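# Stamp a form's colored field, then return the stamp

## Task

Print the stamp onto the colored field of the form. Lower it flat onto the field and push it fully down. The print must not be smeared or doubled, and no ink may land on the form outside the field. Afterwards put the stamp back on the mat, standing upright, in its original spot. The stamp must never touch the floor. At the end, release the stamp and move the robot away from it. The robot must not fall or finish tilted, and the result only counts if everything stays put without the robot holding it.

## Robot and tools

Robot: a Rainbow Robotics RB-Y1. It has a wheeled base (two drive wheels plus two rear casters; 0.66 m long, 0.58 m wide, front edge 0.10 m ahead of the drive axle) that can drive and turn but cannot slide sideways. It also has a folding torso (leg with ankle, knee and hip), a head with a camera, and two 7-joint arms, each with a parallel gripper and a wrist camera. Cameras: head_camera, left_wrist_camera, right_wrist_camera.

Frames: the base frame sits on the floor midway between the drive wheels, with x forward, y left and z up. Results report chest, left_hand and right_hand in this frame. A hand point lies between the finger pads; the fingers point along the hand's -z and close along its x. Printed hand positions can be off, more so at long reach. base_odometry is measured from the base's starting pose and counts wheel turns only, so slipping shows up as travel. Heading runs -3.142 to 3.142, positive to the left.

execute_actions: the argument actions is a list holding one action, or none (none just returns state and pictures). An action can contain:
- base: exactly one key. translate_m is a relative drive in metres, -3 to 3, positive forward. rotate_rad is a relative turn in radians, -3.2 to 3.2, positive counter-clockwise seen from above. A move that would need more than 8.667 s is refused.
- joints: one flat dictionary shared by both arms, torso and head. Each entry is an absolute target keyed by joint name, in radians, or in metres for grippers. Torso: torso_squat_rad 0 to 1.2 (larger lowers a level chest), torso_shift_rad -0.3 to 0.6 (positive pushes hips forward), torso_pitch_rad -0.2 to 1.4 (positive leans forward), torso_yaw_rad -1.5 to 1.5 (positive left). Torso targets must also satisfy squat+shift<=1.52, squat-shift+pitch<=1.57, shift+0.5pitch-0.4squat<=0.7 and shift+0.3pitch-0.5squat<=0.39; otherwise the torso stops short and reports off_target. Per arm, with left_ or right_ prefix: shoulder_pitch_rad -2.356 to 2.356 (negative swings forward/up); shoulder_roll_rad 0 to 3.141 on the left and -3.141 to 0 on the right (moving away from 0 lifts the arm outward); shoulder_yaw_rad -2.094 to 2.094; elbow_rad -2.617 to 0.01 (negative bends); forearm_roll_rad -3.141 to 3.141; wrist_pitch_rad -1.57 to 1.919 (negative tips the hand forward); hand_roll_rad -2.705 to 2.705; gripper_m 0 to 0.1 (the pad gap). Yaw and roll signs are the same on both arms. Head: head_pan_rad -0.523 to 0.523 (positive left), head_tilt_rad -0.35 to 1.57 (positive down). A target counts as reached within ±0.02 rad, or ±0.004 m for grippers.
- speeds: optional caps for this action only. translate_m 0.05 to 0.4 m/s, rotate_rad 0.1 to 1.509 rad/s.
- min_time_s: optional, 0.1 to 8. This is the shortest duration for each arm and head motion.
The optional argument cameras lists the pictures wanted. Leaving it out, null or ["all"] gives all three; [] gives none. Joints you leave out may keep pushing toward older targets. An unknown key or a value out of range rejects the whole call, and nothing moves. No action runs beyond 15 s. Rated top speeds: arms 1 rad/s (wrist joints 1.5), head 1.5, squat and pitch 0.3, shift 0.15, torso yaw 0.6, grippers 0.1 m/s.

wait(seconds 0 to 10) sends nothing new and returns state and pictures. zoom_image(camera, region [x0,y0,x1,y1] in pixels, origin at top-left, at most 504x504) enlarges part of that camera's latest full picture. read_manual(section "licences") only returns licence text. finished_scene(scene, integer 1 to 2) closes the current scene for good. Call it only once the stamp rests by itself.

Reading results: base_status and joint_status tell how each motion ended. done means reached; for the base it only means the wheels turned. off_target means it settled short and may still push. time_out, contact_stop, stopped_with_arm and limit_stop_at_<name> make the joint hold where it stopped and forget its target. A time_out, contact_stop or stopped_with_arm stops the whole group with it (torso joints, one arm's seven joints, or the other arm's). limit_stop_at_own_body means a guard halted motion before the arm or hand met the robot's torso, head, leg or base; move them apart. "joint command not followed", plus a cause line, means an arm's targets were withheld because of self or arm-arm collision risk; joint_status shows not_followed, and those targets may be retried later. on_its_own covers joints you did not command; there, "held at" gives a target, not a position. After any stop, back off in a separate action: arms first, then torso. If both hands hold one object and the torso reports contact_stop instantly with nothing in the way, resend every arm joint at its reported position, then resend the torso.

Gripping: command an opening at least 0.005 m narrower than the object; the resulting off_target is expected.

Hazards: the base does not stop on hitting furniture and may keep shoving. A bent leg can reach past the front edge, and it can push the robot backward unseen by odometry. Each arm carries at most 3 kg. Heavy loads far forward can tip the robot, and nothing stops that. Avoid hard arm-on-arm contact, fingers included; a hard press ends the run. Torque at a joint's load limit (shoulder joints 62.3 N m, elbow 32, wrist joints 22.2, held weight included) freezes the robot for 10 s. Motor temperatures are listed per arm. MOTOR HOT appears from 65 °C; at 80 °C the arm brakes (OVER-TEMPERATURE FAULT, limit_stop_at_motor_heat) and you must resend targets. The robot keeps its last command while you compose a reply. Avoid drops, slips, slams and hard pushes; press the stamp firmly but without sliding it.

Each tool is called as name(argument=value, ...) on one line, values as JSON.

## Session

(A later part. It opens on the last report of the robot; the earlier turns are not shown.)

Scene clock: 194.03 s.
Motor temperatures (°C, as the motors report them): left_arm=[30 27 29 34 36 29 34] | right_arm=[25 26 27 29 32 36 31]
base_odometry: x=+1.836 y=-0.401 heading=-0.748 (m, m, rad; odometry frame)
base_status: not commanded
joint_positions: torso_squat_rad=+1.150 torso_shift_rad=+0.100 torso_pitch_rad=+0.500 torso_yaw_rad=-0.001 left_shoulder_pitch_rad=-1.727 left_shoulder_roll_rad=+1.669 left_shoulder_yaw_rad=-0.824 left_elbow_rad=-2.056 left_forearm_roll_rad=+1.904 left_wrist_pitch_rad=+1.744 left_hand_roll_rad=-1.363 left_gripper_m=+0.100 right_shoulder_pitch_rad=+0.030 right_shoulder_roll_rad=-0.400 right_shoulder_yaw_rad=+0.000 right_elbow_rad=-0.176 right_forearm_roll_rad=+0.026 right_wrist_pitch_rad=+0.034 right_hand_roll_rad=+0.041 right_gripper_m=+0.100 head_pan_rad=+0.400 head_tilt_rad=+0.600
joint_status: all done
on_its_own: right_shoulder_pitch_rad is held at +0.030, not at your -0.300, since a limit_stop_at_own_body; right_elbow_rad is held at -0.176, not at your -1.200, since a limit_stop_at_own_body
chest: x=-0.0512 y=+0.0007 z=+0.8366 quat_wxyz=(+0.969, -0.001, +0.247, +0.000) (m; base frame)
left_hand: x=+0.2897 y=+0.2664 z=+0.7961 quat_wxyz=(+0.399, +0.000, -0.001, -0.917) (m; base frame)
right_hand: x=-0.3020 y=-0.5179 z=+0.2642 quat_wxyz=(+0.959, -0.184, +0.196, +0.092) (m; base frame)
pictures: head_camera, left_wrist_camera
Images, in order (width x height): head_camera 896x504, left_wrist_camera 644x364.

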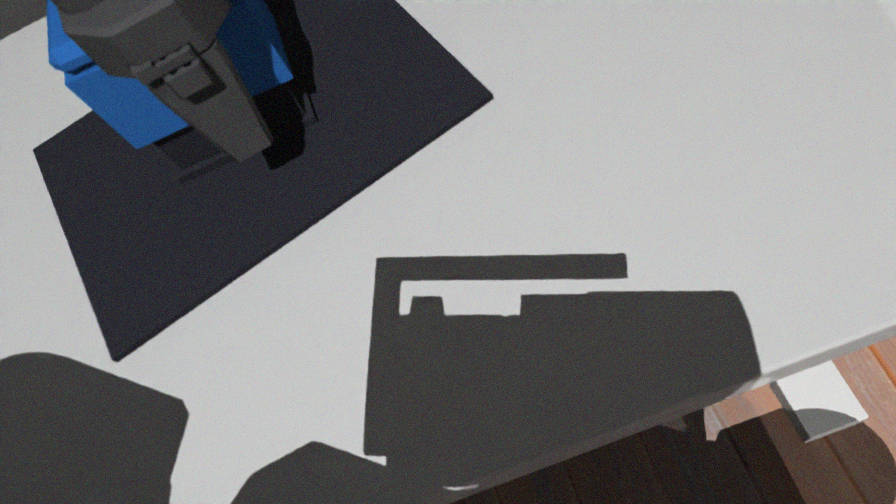

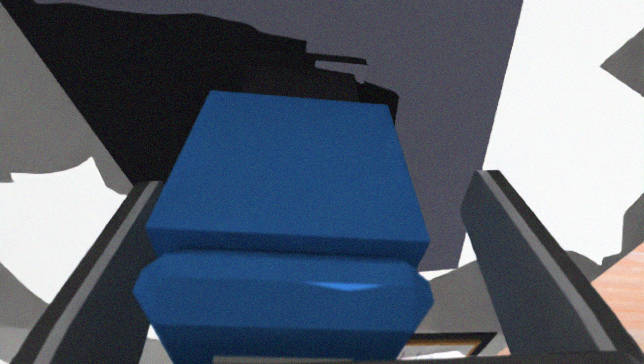

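Centered now. Close.

execute_actions(actions=[{"joints":{"left_gripper_m":0.02}}], cameras=[])

execute_actions(actions=[{"joints":{"torso_squat_rad":0.9}}], cameras=["left_wrist_camera","head_camera"])

Scene clock: 199.73 s.
Motor temperatures (°C, as the motors report them): left_arm=[29 28 29 34 36 29 34] | right_arm=[26 26 27 29 32 36 31]
base_odometry: x=+1.836 y=-0.401 heading=-0.748 (m, m, rad; odometry frame)
base_status: not commanded
joint_positions: torso_squat_rad=+1.150 torso_shift_rad=+0.100 torso_pitch_rad=+0.500 torso_yaw_rad=-0.001 left_shoulder_pitch_rad=-1.727 left_shoulder_roll_rad=+1.669 left_shoulder_yaw_rad=-0.824 left_elbow_rad=-2.056 left_forearm_roll_rad=+1.904 left_wrist_pitch_rad=+1.744 left_hand_roll_rad=-1.363 left_gripper_m=+0.049 right_shoulder_pitch_rad=+0.030 right_shoulder_roll_rad=-0.400 right_shoulder_yaw_rad=+0.000 right_elbow_rad=-0.176 right_forearm_roll_rad=+0.026 right_wrist_pitch_rad=+0.034 right_hand_roll_rad=+0.041 right_gripper_m=+0.100 head_pan_rad=+0.400 head_tilt_rad=+0.600
joint_status: left_gripper_m off_target (ended at +0.049, target +0.020)
on_its_own: right_shoulder_pitch_rad is held at +0.030, not at your -0.300, since a limit_stop_at_own_body; right_elbow_rad is held at -0.176, not at your -1.200, since a limit_stop_at_own_body
chest: x=-0.0512 y=+0.0007 z=+0.8366 quat_wxyz=(+0.969, -0.001, +0.247, +0.000) (m; base frame)
left_hand: x=+0.2897 y=+0.2664 z=+0.7961 quat_wxyz=(+0.399, +0.000, -0.001, -0.917) (m; base frame)
right_hand: x=-0.3020 y=-0.5179 z=+0.2642 quat_wxyz=(+0.959, -0.184, +0.196, +0.092) (m; base frame)
pictures: none
No camera images: the call's "cameras" was empty. Leave "cameras" out to get every camera's image.

Scene clock: 201.37 s.
Motor temperatures (°C, as the motors report them): left_arm=[29 28 29 34 36 29 34] | right_arm=[26 26 27 29 32 36 31]
base_odometry: x=+1.836 y=-0.401 heading=-0.748 (m, m, rad; odometry frame)
base_status: not commanded
joint_positions: torso_squat_rad=+0.900 torso_shift_rad=+0.100 torso_pitch_rad=+0.500 torso_yaw_rad=-0.001 left_shoulder_pitch_rad=-1.727 left_shoulder_roll_rad=+1.669 left_shoulder_yaw_rad=-0.824 left_elbow_rad=-2.056 left_forearm_roll_rad=+1.904 left_wrist_pitch_rad=+1.744 left_hand_roll_rad=-1.363 left_gripper_m=+0.049 right_shoulder_pitch_rad=+0.030 right_shoulder_roll_rad=-0.400 right_shoulder_yaw_rad=+0.000 right_elbow_rad=-0.176 right_forearm_roll_rad=+0.026 right_wrist_pitch_rad=+0.034 right_hand_roll_rad=+0.041 right_gripper_m=+0.100 head_pan_rad=+0.400 head_tilt_rad=+0.600
joint_status: all done
on_its_own: right_shoulder_pitch_rad is held at +0.030, not at your -0.300, since a limit_stop_at_own_body; right_elbow_rad is held at -0.176, not at your -1.200, since a limit_stop_at_own_body
chest: x=-0.0362 y=+0.0008 z=+0.9850 quat_wxyz=(+0.969, -0.001, +0.247, +0.000) (m; base frame)
left_hand: x=+0.3046 y=+0.2666 z=+0.9444 quat_wxyz=(+0.399, +0.000, -0.001, -0.917) (m; base frame)
right_hand: x=-0.2871 y=-0.5177 z=+0.4127 quat_wxyz=(+0.959, -0.184, +0.196, +0.092) (m; base frame)
pictures: head_camera, left_wrist_camera
Images, in order (width x height): head_camera 896x504, left_wrist_camera 644x364.

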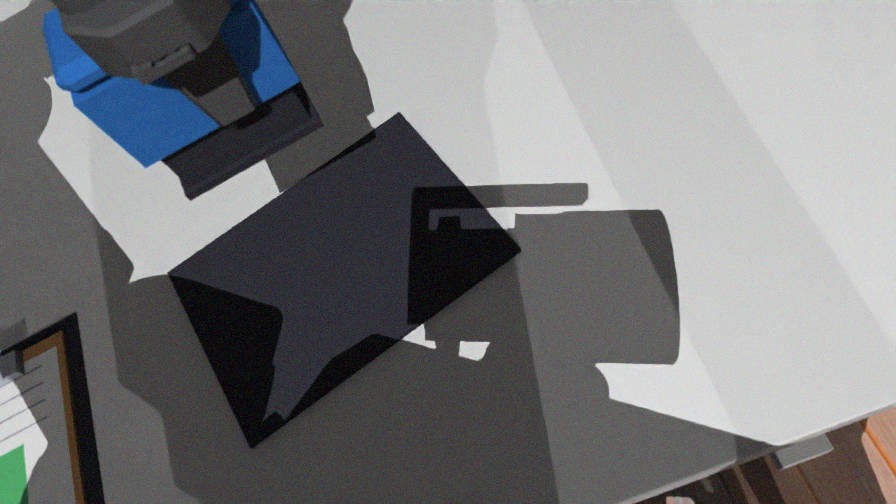

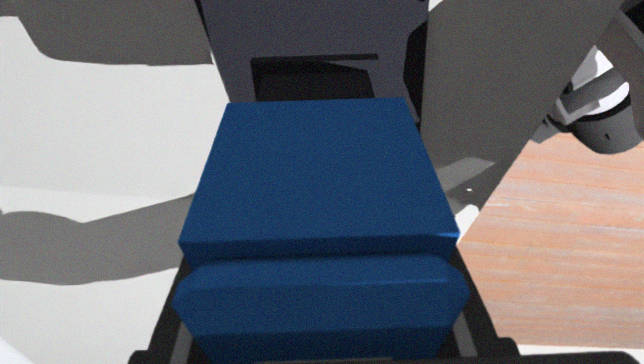

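execute_actions(actions=[{"base":{"rotate_rad":0.70},"speeds":{"rotate_rad":0.5}}], cameras=["left_wrist_camera","head_camera"])

Scene clock: 214.37 s.
Motor temperatures (°C, as the motors report them): left_arm=[29 28 29 34 36 29 34] | right_arm=[26 26 27 29 32 36 31]
base_odometry: x=+1.836 y=-0.401 heading=-0.048 (m, m, rad; odometry frame)
base_status: done
joint_positions: torso_squat_rad=+0.900 torso_shift_rad=+0.100 torso_pitch_rad=+0.500 torso_yaw_rad=-0.001 left_shoulder_pitch_rad=-1.727 left_shoulder_roll_rad=+1.669 left_shoulder_yaw_rad=-0.824 left_elbow_rad=-2.056 left_forearm_roll_rad=+1.904 left_wrist_pitch_rad=+1.744 left_hand_roll_rad=-1.363 left_gripper_m=+0.049 right_shoulder_pitch_rad=+0.030 right_shoulder_roll_rad=-0.400 right_shoulder_yaw_rad=+0.000 right_elbow_rad=-0.176 right_forearm_roll_rad=+0.026 right_wrist_pitch_rad=+0.034 right_hand_roll_rad=+0.041 right_gripper_m=+0.100 head_pan_rad=+0.400 head_tilt_rad=+0.600
joint_status: not commanded
on_its_own: right_shoulder_pitch_rad is held at +0.030, not at your -0.300, since a limit_stop_at_own_body; right_elbow_rad is held at -0.176, not at your -1.200, since a limit_stop_at_own_body
chest: x=-0.0362 y=+0.0008 z=+0.9850 quat_wxyz=(+0.969, -0.001, +0.247, +0.000) (m; base frame)
left_hand: x=+0.3046 y=+0.2666 z=+0.9444 quat_wxyz=(+0.399, +0.000, -0.001, -0.917) (m; base frame)
right_hand: x=-0.2872 y=-0.5177 z=+0.4127 quat_wxyz=(+0.959, -0.184, +0.196, +0.092) (m; base frame)
pictures: head_camera, left_wrist_camera
Images, in order (width x height): head_camera 896x504, left_wrist_camera 644x364.

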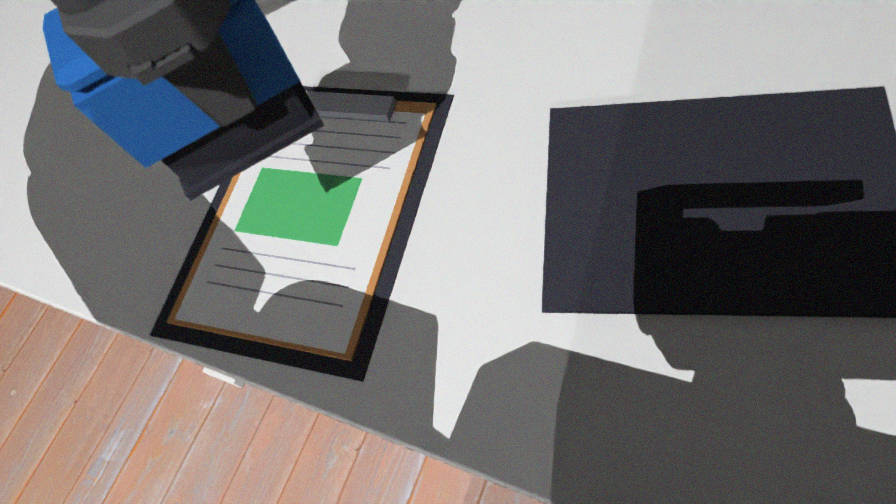

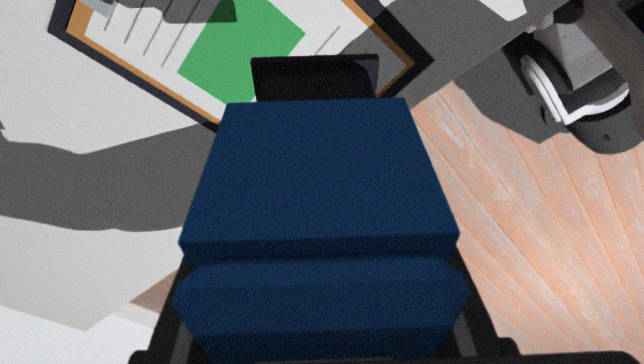

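execute_actions(actions=[{"base":{"rotate_rad":0.124},"speeds":{"rotate_rad":0.3},"joints":{"left_shoulder_pitch_rad":-1.8966,"left_shoulder_roll_rad":1.534,"left_shoulder_yaw_rad":-1.029,"left_elbow_rad":-1.778,"left_forearm_roll_rad":1.829,"left_wrist_pitch_rad":1.759,"left_hand_roll_rad":-2.395},"min_time_s":2}], cameras=["left_wrist_camera","head_camera"])

Scene clock: 239.70 s.
Motor temperatures (°C, as the motors report them): left_arm=[29 28 29 34 36 29 34] | right_arm=[26 26 27 29 32 36 31]
base_odometry: x=+1.835 y=-0.401 heading=+0.075 (m, m, rad; odometry frame)
base_status: done
joint_positions: torso_squat_rad=+0.900 torso_shift_rad=+0.100 torso_pitch_rad=+0.500 torso_yaw_rad=-0.001 left_shoulder_pitch_rad=-1.896 left_shoulder_roll_rad=+1.534 left_shoulder_yaw_rad=-1.029 left_elbow_rad=-1.778 left_forearm_roll_rad=+1.829 left_wrist_pitch_rad=+1.759 left_hand_roll_rad=-2.395 left_gripper_m=+0.049 right_shoulder_pitch_rad=+0.030 right_shoulder_roll_rad=-0.400 right_shoulder_yaw_rad=+0.000 right_elbow_rad=-0.176 right_forearm_roll_rad=+0.026 right_wrist_pitch_rad=+0.034 right_hand_roll_rad=+0.041 right_gripper_m=+0.100 head_pan_rad=+0.400 head_tilt_rad=+0.600
joint_status: all done
on_its_own: right_shoulder_pitch_rad is held at +0.030, not at your -0.300, since a limit_stop_at_own_body; right_elbow_rad is held at -0.176, not at your -1.200, since a limit_stop_at_own_body
chest: x=-0.0362 y=+0.0008 z=+0.9850 quat_wxyz=(+0.969, -0.001, +0.247, +0.000) (m; base frame)
left_hand: x=+0.3632 y=+0.2706 z=+0.9438 quat_wxyz=(-0.035, +0.000, -0.001, -0.999) (m; base frame)
right_hand: x=-0.2872 y=-0.5177 z=+0.4127 quat_wxyz=(+0.959, -0.184, +0.196, +0.092) (m; base frame)
pictures: head_camera, left_wrist_camera
Images, in order (width x height): head_camera 896x504, left_wrist_camera 644x364.

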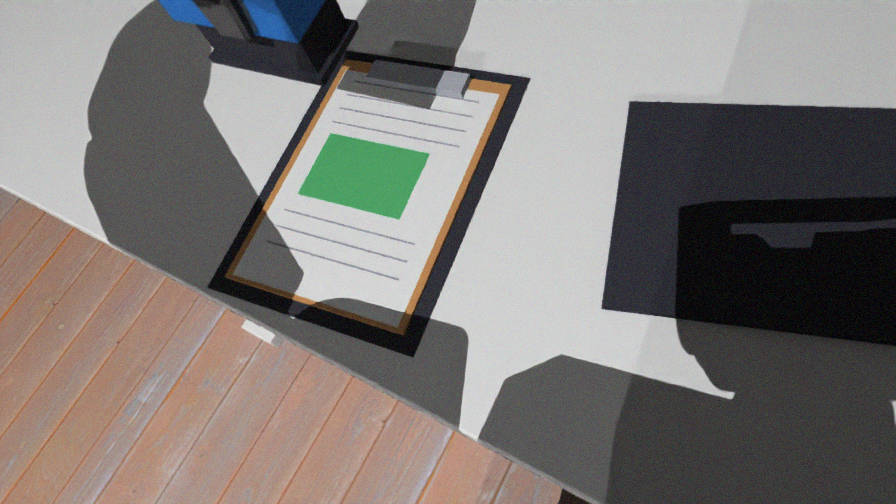

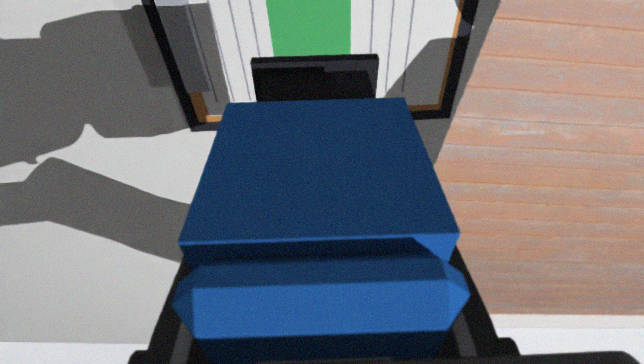

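execute_actions(actions=[{"joints":{"torso_squat_rad":1.11,"head_tilt_rad":0.45}}], cameras=["left_wrist_camera","head_camera"])

Scene clock: 246.07 s.
Motor temperatures (°C, as the motors report them): left_arm=[30 28 29 34 36 29 34] | right_arm=[26 26 27 29 32 36 31]
base_odometry: x=+1.835 y=-0.401 heading=+0.075 (m, m, rad; odometry frame)
base_status: not commanded
joint_positions: torso_squat_rad=+1.110 torso_shift_rad=+0.100 torso_pitch_rad=+0.500 torso_yaw_rad=-0.001 left_shoulder_pitch_rad=-1.896 left_shoulder_roll_rad=+1.534 left_shoulder_yaw_rad=-1.029 left_elbow_rad=-1.778 left_forearm_roll_rad=+1.829 left_wrist_pitch_rad=+1.759 left_hand_roll_rad=-2.395 left_gripper_m=+0.049 right_shoulder_pitch_rad=+0.030 right_shoulder_roll_rad=-0.400 right_shoulder_yaw_rad=+0.000 right_elbow_rad=-0.176 right_forearm_roll_rad=+0.026 right_wrist_pitch_rad=+0.034 right_hand_roll_rad=+0.041 right_gripper_m=+0.100 head_pan_rad=+0.400 head_tilt_rad=+0.450
joint_status: all done
on_its_own: right_shoulder_pitch_rad is held at +0.030, not at your -0.300, since a limit_stop_at_own_body; right_elbow_rad is held at -0.176, not at your -1.200, since a limit_stop_at_own_body
chest: x=-0.0486 y=+0.0007 z=+0.8618 quat_wxyz=(+0.969, -0.001, +0.247, +0.000) (m; base frame)
left_hand: x=+0.3508 y=+0.2705 z=+0.8207 quat_wxyz=(-0.035, +0.000, -0.001, -0.999) (m; base frame)
right_hand: x=-0.2995 y=-0.5178 z=+0.2894 quat_wxyz=(+0.959, -0.184, +0.196, +0.092) (m; base frame)
pictures: head_camera, left_wrist_camera
Images, in order (width x height): head_camera 896x504, left_wrist_camera 644x364.

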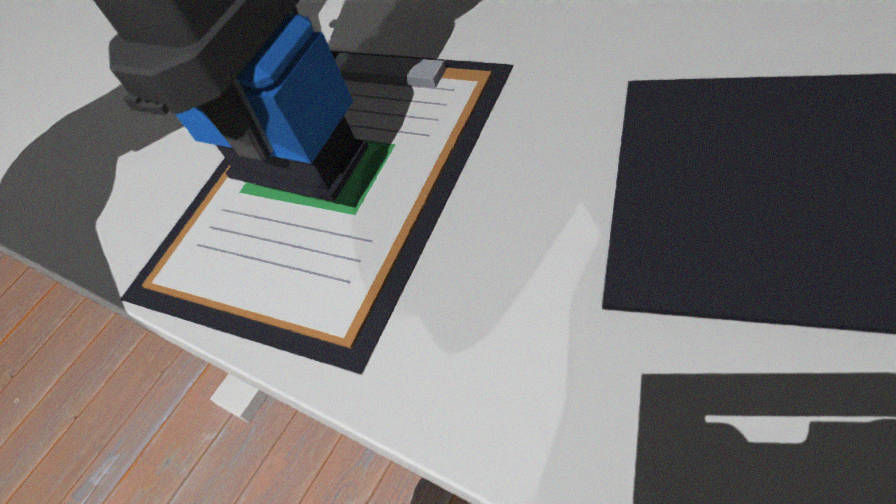

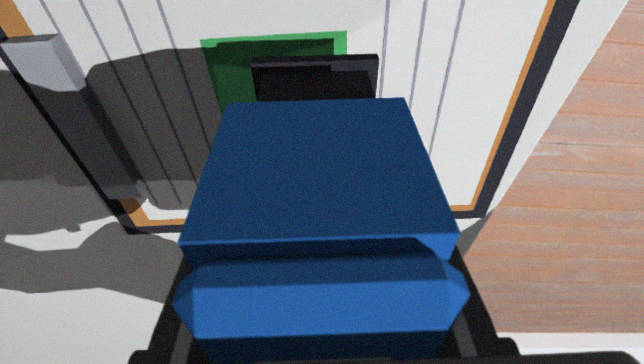

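execute_actions(actions=[{"joints":{"left_shoulder_pitch_rad":-1.959,"left_shoulder_roll_rad":1.485,"left_shoulder_yaw_rad":-1.1025,"left_elbow_rad":-1.684,"left_forearm_roll_rad":1.8035,"left_wrist_pitch_rad":1.764,"left_hand_roll_rad":-2.40},"min_time_s":1.5}], cameras=["left_wrist_camera","head_camera"])

Scene clock: 262.63 s.
Motor temperatures (°C, as the motors report them): left_arm=[30 28 29 34 36 29 34] | right_arm=[26 26 27 29 32 36 31]
base_odometry: x=+1.835 y=-0.401 heading=+0.075 (m, m, rad; odometry frame)
base_status: not commanded
joint_positions: torso_squat_rad=+1.110 torso_shift_rad=+0.100 torso_pitch_rad=+0.500 torso_yaw_rad=-0.001 left_shoulder_pitch_rad=-1.958 left_shoulder_roll_rad=+1.485 left_shoulder_yaw_rad=-1.102 left_elbow_rad=-1.684 left_forearm_roll_rad=+1.804 left_wrist_pitch_rad=+1.764 left_hand_roll_rad=-2.400 left_gripper_m=+0.049 right_shoulder_pitch_rad=+0.030 right_shoulder_roll_rad=-0.400 right_shoulder_yaw_rad=+0.000 right_elbow_rad=-0.176 right_forearm_roll_rad=+0.026 right_wrist_pitch_rad=+0.034 right_hand_roll_rad=+0.041 right_gripper_m=+0.100 head_pan_rad=+0.400 head_tilt_rad=+0.450
joint_status: all done
on_its_own: right_shoulder_pitch_rad is held at +0.030, not at your -0.300, since a limit_stop_at_own_body; right_elbow_rad is held at -0.176, not at your -1.200, since a limit_stop_at_own_body
chest: x=-0.0486 y=+0.0007 z=+0.8618 quat_wxyz=(+0.969, -0.001, +0.247, +0.000) (m; base frame)
left_hand: x=+0.3694 y=+0.2724 z=+0.8210 quat_wxyz=(-0.015, +0.000, +0.007, -1.000) (m; base frame)
right_hand: x=-0.2995 y=-0.5178 z=+0.2894 quat_wxyz=(+0.959, -0.184, +0.196, +0.092) (m; base frame)
pictures: head_camera, left_wrist_camera
Images, in order (width x height): head_camera 896x504, left_wrist_camera 644x364.

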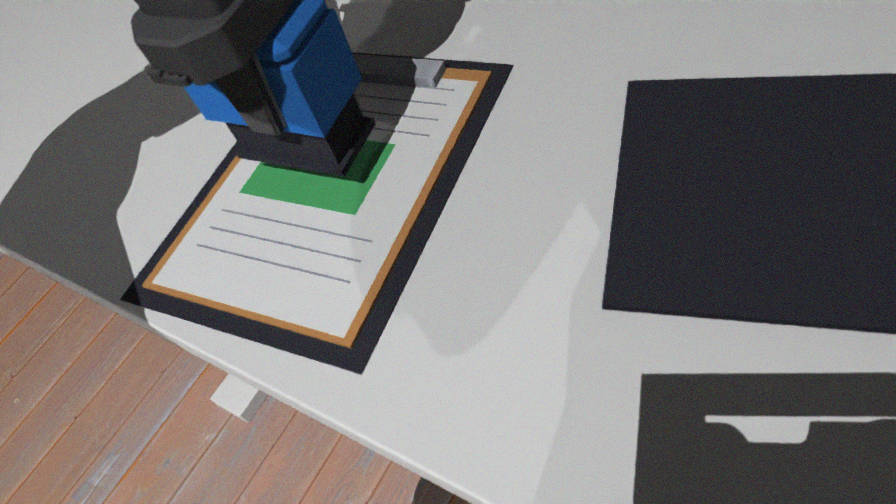

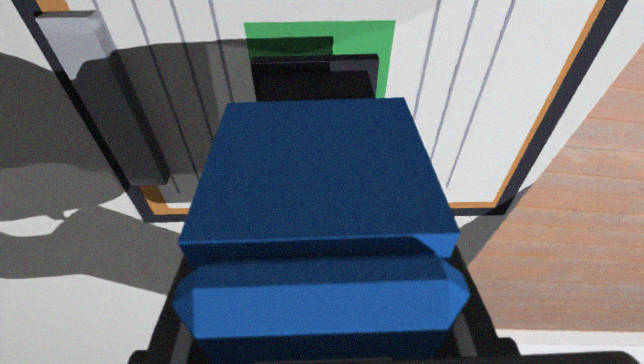

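execute_actions(actions=[{"joints":{"torso_squat_rad":1.17},"min_time_s":1}], cameras=["left_wrist_camera","head_camera"])

action 0: "min_time_s" has no arm or head joint beside it: it slows only arm and head motions. Command such a joint too, or leave it out

execute_actions(actions=[{"joints":{"torso_squat_rad":1.17}}], cameras=["left_wrist_camera","head_camera"])

Scene clock: 272.83 s.
Motor temperatures (°C, as the motors report them): left_arm=[30 27 29 34 36 29 34] | right_arm=[26 26 27 29 32 36 31]
base_odometry: x=+1.835 y=-0.401 heading=+0.075 (m, m, rad; odometry frame)
base_status: not commanded
joint_positions: torso_squat_rad=+1.170 torso_shift_rad=+0.100 torso_pitch_rad=+0.500 torso_yaw_rad=-0.001 left_shoulder_pitch_rad=-1.959 left_shoulder_roll_rad=+1.485 left_shoulder_yaw_rad=-1.102 left_elbow_rad=-1.684 left_forearm_roll_rad=+1.803 left_wrist_pitch_rad=+1.764 left_hand_roll_rad=-2.400 left_gripper_m=+0.049 right_shoulder_pitch_rad=+0.030 right_shoulder_roll_rad=-0.400 right_shoulder_yaw_rad=+0.000 right_elbow_rad=-0.176 right_forearm_roll_rad=+0.026 right_wrist_pitch_rad=+0.034 right_hand_roll_rad=+0.041 right_gripper_m=+0.100 head_pan_rad=+0.400 head_tilt_rad=+0.450
joint_status: all done
on_its_own: right_shoulder_pitch_rad is held at +0.030, not at your -0.300, since a limit_stop_at_own_body; right_elbow_rad is held at -0.176, not at your -1.200, since a limit_stop_at_own_body
chest: x=-0.0525 y=+0.0007 z=+0.8238 quat_wxyz=(+0.969, -0.001, +0.247, +0.000) (m; base frame)
left_hand: x=+0.3658 y=+0.2723 z=+0.7835 quat_wxyz=(-0.015, +0.001, +0.007, -1.000) (m; base frame)
right_hand: x=-0.3033 y=-0.5178 z=+0.2514 quat_wxyz=(+0.959, -0.184, +0.196, +0.092) (m; base frame)
pictures: head_camera, left_wrist_camera
Images, in order (width x height): head_camera 896x504, left_wrist_camera 644x364.

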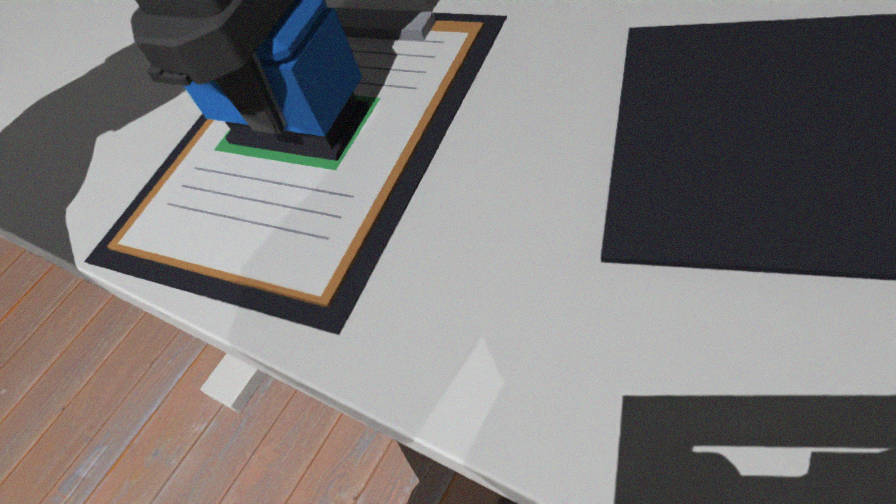

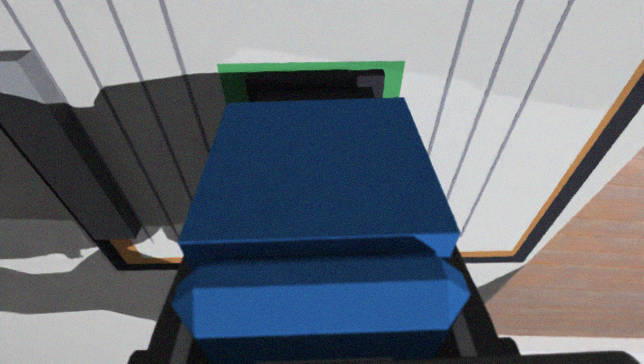

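execute_actions(actions=[{"joints":{"left_shoulder_pitch_rad":-1.857,"left_shoulder_roll_rad":1.474,"left_shoulder_yaw_rad":-1.037,"left_elbow_rad":-1.7055,"left_forearm_roll_rad":1.7705,"left_wrist_pitch_rad":1.73,"left_hand_roll_rad":-2.393},"min_time_s":2}], cameras=["left_wrist_camera","head_camera"])

Scene clock: 294.53 s.
Motor temperatures (°C, as the motors report them): left_arm=[30 27 29 34 36 29 34] | right_arm=[26 26 27 29 32 36 31]
base_odometry: x=+1.835 y=-0.401 heading=+0.075 (m, m, rad; odometry frame)
base_status: not commanded
joint_positions: torso_squat_rad=+1.170 torso_shift_rad=+0.099 torso_pitch_rad=+0.499 torso_yaw_rad=-0.001 left_shoulder_pitch_rad=-1.861 left_shoulder_roll_rad=+1.477 left_shoulder_yaw_rad=-1.035 left_elbow_rad=-1.704 left_forearm_roll_rad=+1.770 left_wrist_pitch_rad=+1.731 left_hand_roll_rad=-2.393 left_gripper_m=+0.049 right_shoulder_pitch_rad=+0.030 right_shoulder_roll_rad=-0.400 right_shoulder_yaw_rad=+0.000 right_elbow_rad=-0.176 right_forearm_roll_rad=+0.026 right_wrist_pitch_rad=+0.034 right_hand_roll_rad=+0.041 right_gripper_m=+0.100 head_pan_rad=+0.400 head_tilt_rad=+0.450
joint_status: all done
on_its_own: right_shoulder_pitch_rad is held at +0.030, not at your -0.300, since a limit_stop_at_own_body; right_elbow_rad is held at -0.176, not at your -1.200, since a limit_stop_at_own_body
chest: x=-0.0529 y=+0.0006 z=+0.8240 quat_wxyz=(+0.969, -0.001, +0.247, +0.000) (m; base frame)
left_hand: x=+0.3674 y=+0.2702 z=+0.7664 quat_wxyz=(-0.014, +0.004, -0.001, -1.000) (m; base frame)
right_hand: x=-0.3029 y=-0.5177 z=+0.2510 quat_wxyz=(+0.959, -0.184, +0.195, +0.092) (m; base frame)
pictures: head_camera, left_wrist_camera
Images, in order (width x height): head_camera 896x504, left_wrist_camera 644x364.

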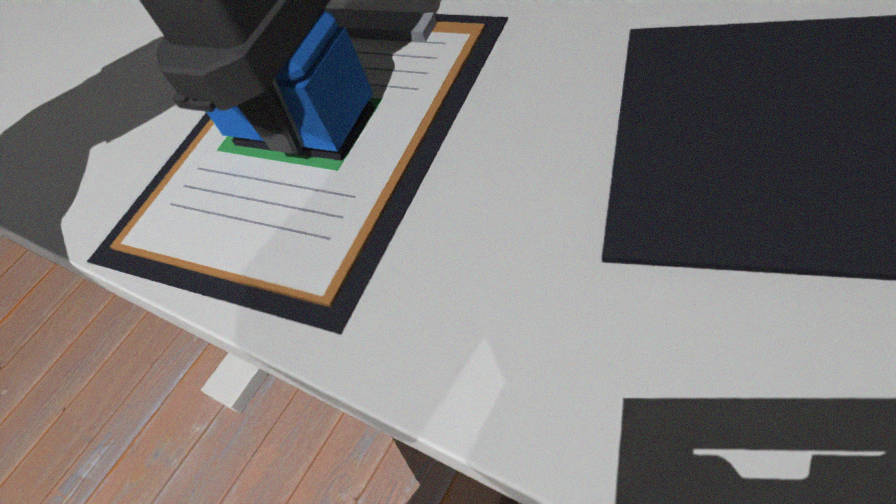

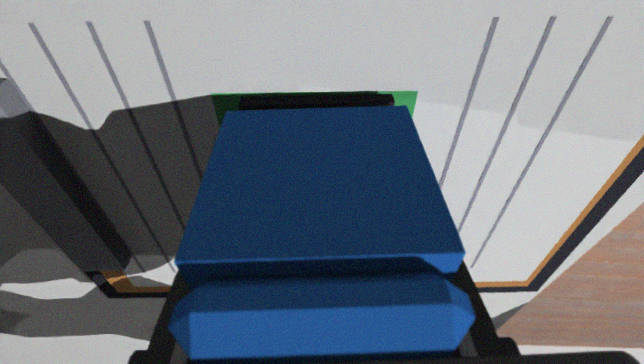

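Bottomed. Lift straight with the torso.

execute_actions(actions=[{"joints":{"torso_squat_rad":0.9}}], cameras=["head_camera"])

Scene clock: 301.27 s.
Motor temperatures (°C, as the motors report them): left_arm=[30 27 29 34 36 30 34] | right_arm=[26 26 27 29 32 36 31]
base_odometry: x=+1.835 y=-0.401 heading=+0.075 (m, m, rad; odometry frame)
base_status: not commanded
joint_positions: torso_squat_rad=+0.900 torso_shift_rad=+0.100 torso_pitch_rad=+0.500 torso_yaw_rad=-0.001 left_shoulder_pitch_rad=-1.857 left_shoulder_roll_rad=+1.474 left_shoulder_yaw_rad=-1.037 left_elbow_rad=-1.705 left_forearm_roll_rad=+1.771 left_wrist_pitch_rad=+1.730 left_hand_roll_rad=-2.393 left_gripper_m=+0.049 right_shoulder_pitch_rad=+0.030 right_shoulder_roll_rad=-0.400 right_shoulder_yaw_rad=+0.000 right_elbow_rad=-0.176 right_forearm_roll_rad=+0.026 right_wrist_pitch_rad=+0.034 right_hand_roll_rad=+0.041 right_gripper_m=+0.100 head_pan_rad=+0.400 head_tilt_rad=+0.450
joint_status: all done
on_its_own: right_shoulder_pitch_rad is held at +0.030, not at your -0.300, since a limit_stop_at_own_body; right_elbow_rad is held at -0.176, not at your -1.200, since a limit_stop_at_own_body
chest: x=-0.0362 y=+0.0008 z=+0.9850 quat_wxyz=(+0.969, -0.001, +0.247, +0.000) (m; base frame)
left_hand: x=+0.3835 y=+0.2694 z=+0.9245 quat_wxyz=(-0.015, +0.000, -0.001, -1.000) (m; base frame)
right_hand: x=-0.2871 y=-0.5176 z=+0.4126 quat_wxyz=(+0.959, -0.184, +0.196, +0.092) (m; base frame)
pictures: head_camera
Images, in order (width x height): head_camera 896x504.

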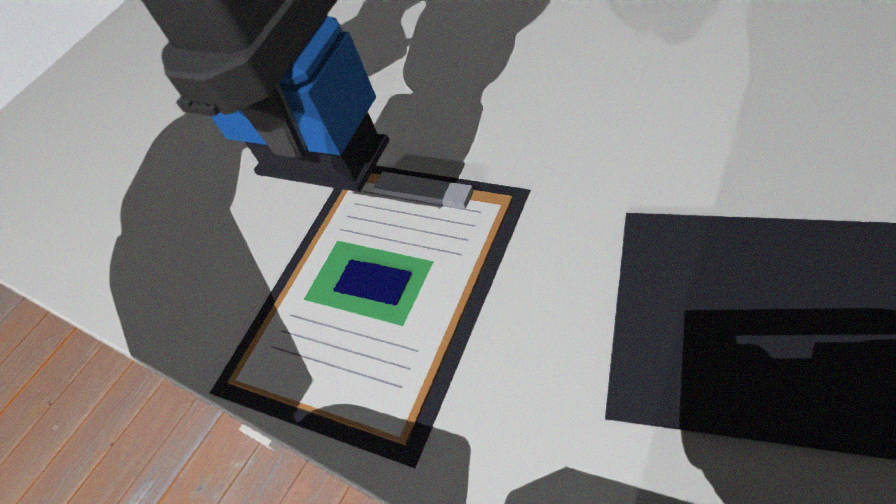

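Good print. Return to the mat.

execute_actions(actions=[{"base":{"rotate_rad":-0.823},"speeds":{"rotate_rad":0.5},"joints":{"left_shoulder_pitch_rad":-1.7265,"left_shoulder_roll_rad":1.6695,"left_shoulder_yaw_rad":-0.824,"left_elbow_rad":-2.056,"left_forearm_roll_rad":1.904,"left_wrist_pitch_rad":1.744,"left_hand_roll_rad":-1.363},"min_time_s":2}], cameras=["head_camera"])

execute_actions(actions=[{"joints":{"torso_squat_rad":1.135}}], cameras=["head_camera"])

Scene clock: 309.50 s.
Motor temperatures (°C, as the motors report them): left_arm=[30 27 29 34 36 30 34] | right_arm=[26 26 27 29 32 36 31]
base_odometry: x=+1.835 y=-0.401 heading=-0.748 (m, m, rad; odometry frame)
base_status: done
joint_positions: torso_squat_rad=+0.900 torso_shift_rad=+0.100 torso_pitch_rad=+0.500 torso_yaw_rad=-0.001 left_shoulder_pitch_rad=-1.727 left_shoulder_roll_rad=+1.669 left_shoulder_yaw_rad=-0.824 left_elbow_rad=-2.056 left_forearm_roll_rad=+1.904 left_wrist_pitch_rad=+1.744 left_hand_roll_rad=-1.363 left_gripper_m=+0.049 right_shoulder_pitch_rad=+0.030 right_shoulder_roll_rad=-0.400 right_shoulder_yaw_rad=+0.000 right_elbow_rad=-0.176 right_forearm_roll_rad=+0.026 right_wrist_pitch_rad=+0.034 right_hand_roll_rad=+0.041 right_gripper_m=+0.100 head_pan_rad=+0.400 head_tilt_rad=+0.450
joint_status: all done
on_its_own: right_shoulder_pitch_rad is held at +0.030, not at your -0.300, since a limit_stop_at_own_body; right_elbow_rad is held at -0.176, not at your -1.200, since a limit_stop_at_own_body
chest: x=-0.0362 y=+0.0008 z=+0.9850 quat_wxyz=(+0.969, -0.001, +0.247, +0.000) (m; base frame)
left_hand: x=+0.3047 y=+0.2665 z=+0.9444 quat_wxyz=(+0.398, +0.000, -0.001, -0.917) (m; base frame)
right_hand: x=-0.2872 y=-0.5177 z=+0.4126 quat_wxyz=(+0.959, -0.184, +0.196, +0.092) (m; base frame)
pictures: head_camera
Images, in order (width x height): head_camera 896x504.

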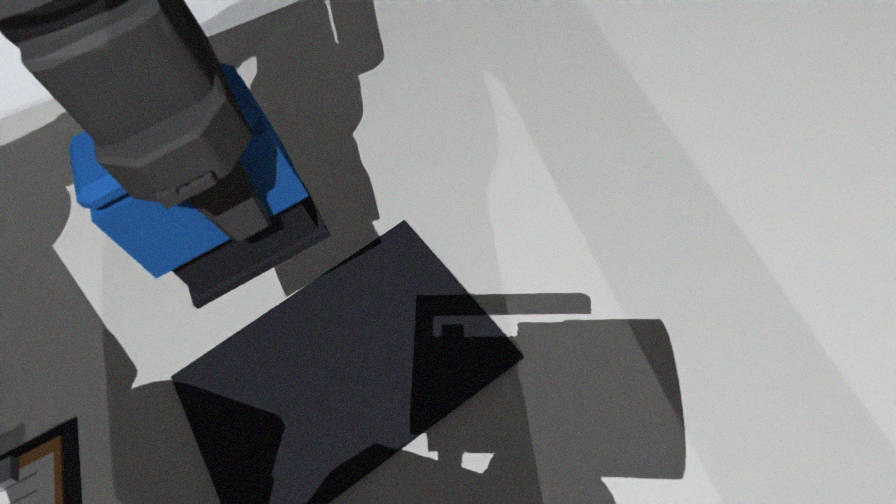

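Scene clock: 311.07 s.
Motor temperatures (°C, as the motors report them): left_arm=[30 27 29 34 36 30 34] | right_arm=[26 26 27 29 32 36 31]
base_odometry: x=+1.835 y=-0.401 heading=-0.747 (m, m, rad; odometry frame)
base_status: not commanded
joint_positions: torso_squat_rad=+1.135 torso_shift_rad=+0.100 torso_pitch_rad=+0.500 torso_yaw_rad=-0.001 left_shoulder_pitch_rad=-1.727 left_shoulder_roll_rad=+1.669 left_shoulder_yaw_rad=-0.824 left_elbow_rad=-2.056 left_forearm_roll_rad=+1.904 left_wrist_pitch_rad=+1.744 left_hand_roll_rad=-1.363 left_gripper_m=+0.049 right_shoulder_pitch_rad=+0.030 right_shoulder_roll_rad=-0.400 right_shoulder_yaw_rad=+0.000 right_elbow_rad=-0.176 right_forearm_roll_rad=+0.026 right_wrist_pitch_rad=+0.034 right_hand_roll_rad=+0.041 right_gripper_m=+0.100 head_pan_rad=+0.400 head_tilt_rad=+0.450
joint_status: all done
on_its_own: right_shoulder_pitch_rad is held at +0.030, not at your -0.300, since a limit_stop_at_own_body; right_elbow_rad is held at -0.176, not at your -1.200, since a limit_stop_at_own_body
chest: x=-0.0502 y=+0.0007 z=+0.8461 quat_wxyz=(+0.969, -0.001, +0.247, +0.000) (m; base frame)
left_hand: x=+0.2906 y=+0.2664 z=+0.8056 quat_wxyz=(+0.398, +0.000, -0.001, -0.917) (m; base frame)
right_hand: x=-0.3011 y=-0.5178 z=+0.2737 quat_wxyz=(+0.959, -0.184, +0.196, +0.092) (m; base frame)
pictures: head_camera
Images, in order (width x height): head_camera 896x504.

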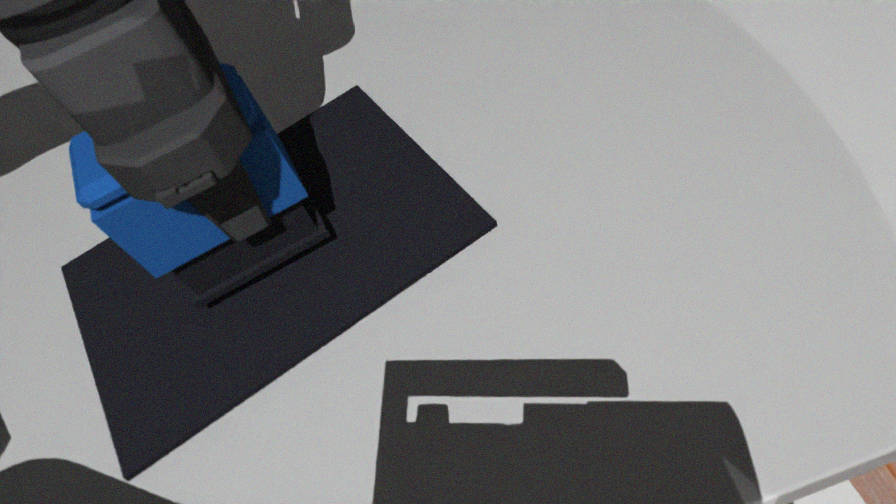

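execute_actions(actions=[{"joints":{"left_gripper_m":0.1}}], cameras=[])

execute_actions(actions=[{"joints":{"torso_squat_rad":0.6}}], cameras=[])

execute_actions(actions=[{"base":{"translate_m":-0.3}}], cameras=["head_camera"])

Scene clock: 318.87 s.
Motor temperatures (°C, as the motors report them): left_arm=[30 28 29 34 36 30 34] | right_arm=[26 26 27 29 32 36 31]
base_odometry: x=+1.835 y=-0.401 heading=-0.747 (m, m, rad; odometry frame)
base_status: not commanded
joint_positions: torso_squat_rad=+1.135 torso_shift_rad=+0.100 torso_pitch_rad=+0.500 torso_yaw_rad=-0.001 left_shoulder_pitch_rad=-1.727 left_shoulder_roll_rad=+1.669 left_shoulder_yaw_rad=-0.824 left_elbow_rad=-2.056 left_forearm_roll_rad=+1.904 left_wrist_pitch_rad=+1.744 left_hand_roll_rad=-1.363 left_gripper_m=+0.100 right_shoulder_pitch_rad=+0.030 right_shoulder_roll_rad=-0.400 right_shoulder_yaw_rad=+0.000 right_elbow_rad=-0.176 right_forearm_roll_rad=+0.026 right_wrist_pitch_rad=+0.034 right_hand_roll_rad=+0.041 right_gripper_m=+0.100 head_pan_rad=+0.400 head_tilt_rad=+0.450
joint_status: all done
on_its_own: right_shoulder_pitch_rad is held at +0.030, not at your -0.300, since a limit_stop_at_own_body; right_elbow_rad is held at -0.176, not at your -1.200, since a limit_stop_at_own_body
chest: x=-0.0502 y=+0.0007 z=+0.8461 quat_wxyz=(+0.969, -0.001, +0.247, +0.000) (m; base frame)
left_hand: x=+0.2906 y=+0.2664 z=+0.8056 quat_wxyz=(+0.398, +0.000, -0.001, -0.917) (m; base frame)
right_hand: x=-0.3011 y=-0.5178 z=+0.2737 quat_wxyz=(+0.959, -0.184, +0.196, +0.092) (m; base frame)
pictures: none
No camera images: the call's "cameras" was empty. Leave "cameras" out to get every camera's image.

Scene clock: 321.43 s.
Motor temperatures (°C, as the motors report them): left_arm=[30 28 29 34 36 30 34] | right_arm=[26 26 27 29 32 36 31]
base_odometry: x=+1.835 y=-0.401 heading=-0.747 (m, m, rad; odometry frame)
base_status: not commanded
joint_positions: torso_squat_rad=+0.600 torso_shift_rad=+0.100 torso_pitch_rad=+0.500 torso_yaw_rad=-0.001 left_shoulder_pitch_rad=-1.727 left_shoulder_roll_rad=+1.669 left_shoulder_yaw_rad=-0.824 left_elbow_rad=-2.056 left_forearm_roll_rad=+1.904 left_wrist_pitch_rad=+1.744 left_hand_roll_rad=-1.363 left_gripper_m=+0.100 right_shoulder_pitch_rad=+0.030 right_shoulder_roll_rad=-0.400 right_shoulder_yaw_rad=+0.000 right_elbow_rad=-0.176 right_forearm_roll_rad=+0.026 right_wrist_pitch_rad=+0.034 right_hand_roll_rad=+0.041 right_gripper_m=+0.100 head_pan_rad=+0.400 head_tilt_rad=+0.450
joint_status: all done
on_its_own: right_shoulder_pitch_rad is held at +0.030, not at your -0.300, since a limit_stop_at_own_body; right_elbow_rad is held at -0.176, not at your -1.200, since a limit_stop_at_own_body
chest: x=-0.0219 y=+0.0009 z=+1.1269 quat_wxyz=(+0.969, -0.001, +0.247, +0.000) (m; base frame)
left_hand: x=+0.3189 y=+0.2667 z=+1.0863 quat_wxyz=(+0.398, +0.000, -0.001, -0.917) (m; base frame)
right_hand: x=-0.2729 y=-0.5175 z=+0.5545 quat_wxyz=(+0.959, -0.184, +0.196, +0.092) (m; base frame)
pictures: none
No camera images: the call's "cameras" was empty. Leave "cameras" out to get every camera's image.

Scene clock: 323.73 s.
Motor temperatures (°C, as the motors report them): left_arm=[30 28 29 34 36 30 34] | right_arm=[26 26 27 29 32 36 31]
base_odometry: x=+1.615 y=-0.197 heading=-0.749 (m, m, rad; odometry frame)
base_status: done
joint_positions: torso_squat_rad=+0.600 torso_shift_rad=+0.100 torso_pitch_rad=+0.500 torso_yaw_rad=-0.001 left_shoulder_pitch_rad=-1.727 left_shoulder_roll_rad=+1.670 left_shoulder_yaw_rad=-0.824 left_elbow_rad=-2.056 left_forearm_roll_rad=+1.904 left_wrist_pitch_rad=+1.744 left_hand_roll_rad=-1.363 left_gripper_m=+0.100 right_shoulder_pitch_rad=+0.030 right_shoulder_roll_rad=-0.400 right_shoulder_yaw_rad=+0.000 right_elbow_rad=-0.176 right_forearm_roll_rad=+0.026 right_wrist_pitch_rad=+0.034 right_hand_roll_rad=+0.041 right_gripper_m=+0.100 head_pan_rad=+0.400 head_tilt_rad=+0.450
joint_status: not commanded
on_its_own: right_shoulder_pitch_rad is held at +0.030, not at your -0.300, since a limit_stop_at_own_body; right_elbow_rad is held at -0.176, not at your -1.200, since a limit_stop_at_own_body
chest: x=-0.0221 y=+0.0009 z=+1.1269 quat_wxyz=(+0.969, -0.001, +0.247, +0.000) (m; base frame)
left_hand: x=+0.3188 y=+0.2667 z=+1.0865 quat_wxyz=(+0.399, +0.000, -0.001, -0.917) (m; base frame)
right_hand: x=-0.2730 y=-0.5175 z=+0.5545 quat_wxyz=(+0.959, -0.184, +0.196, +0.092) (m; base frame)
pictures: head_camera
Images, in order (width x height): head_camera 896x504.

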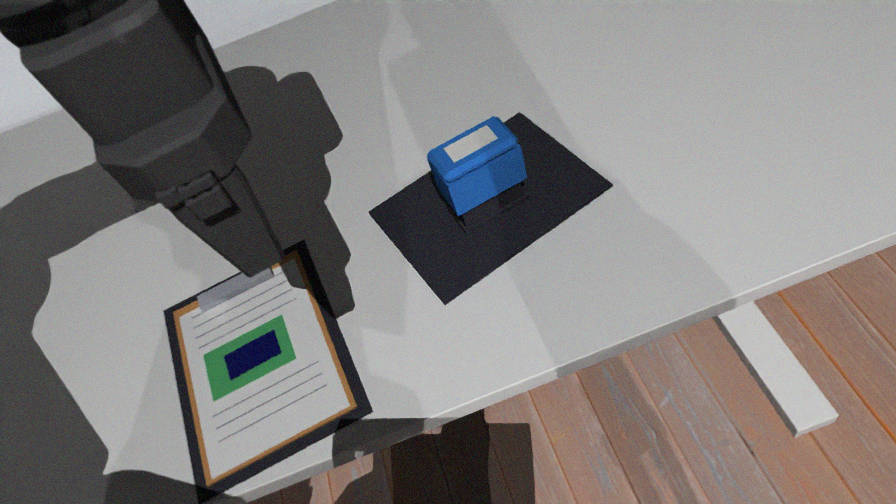

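finished_scene(scene=2)

The scene is finished: the task was done.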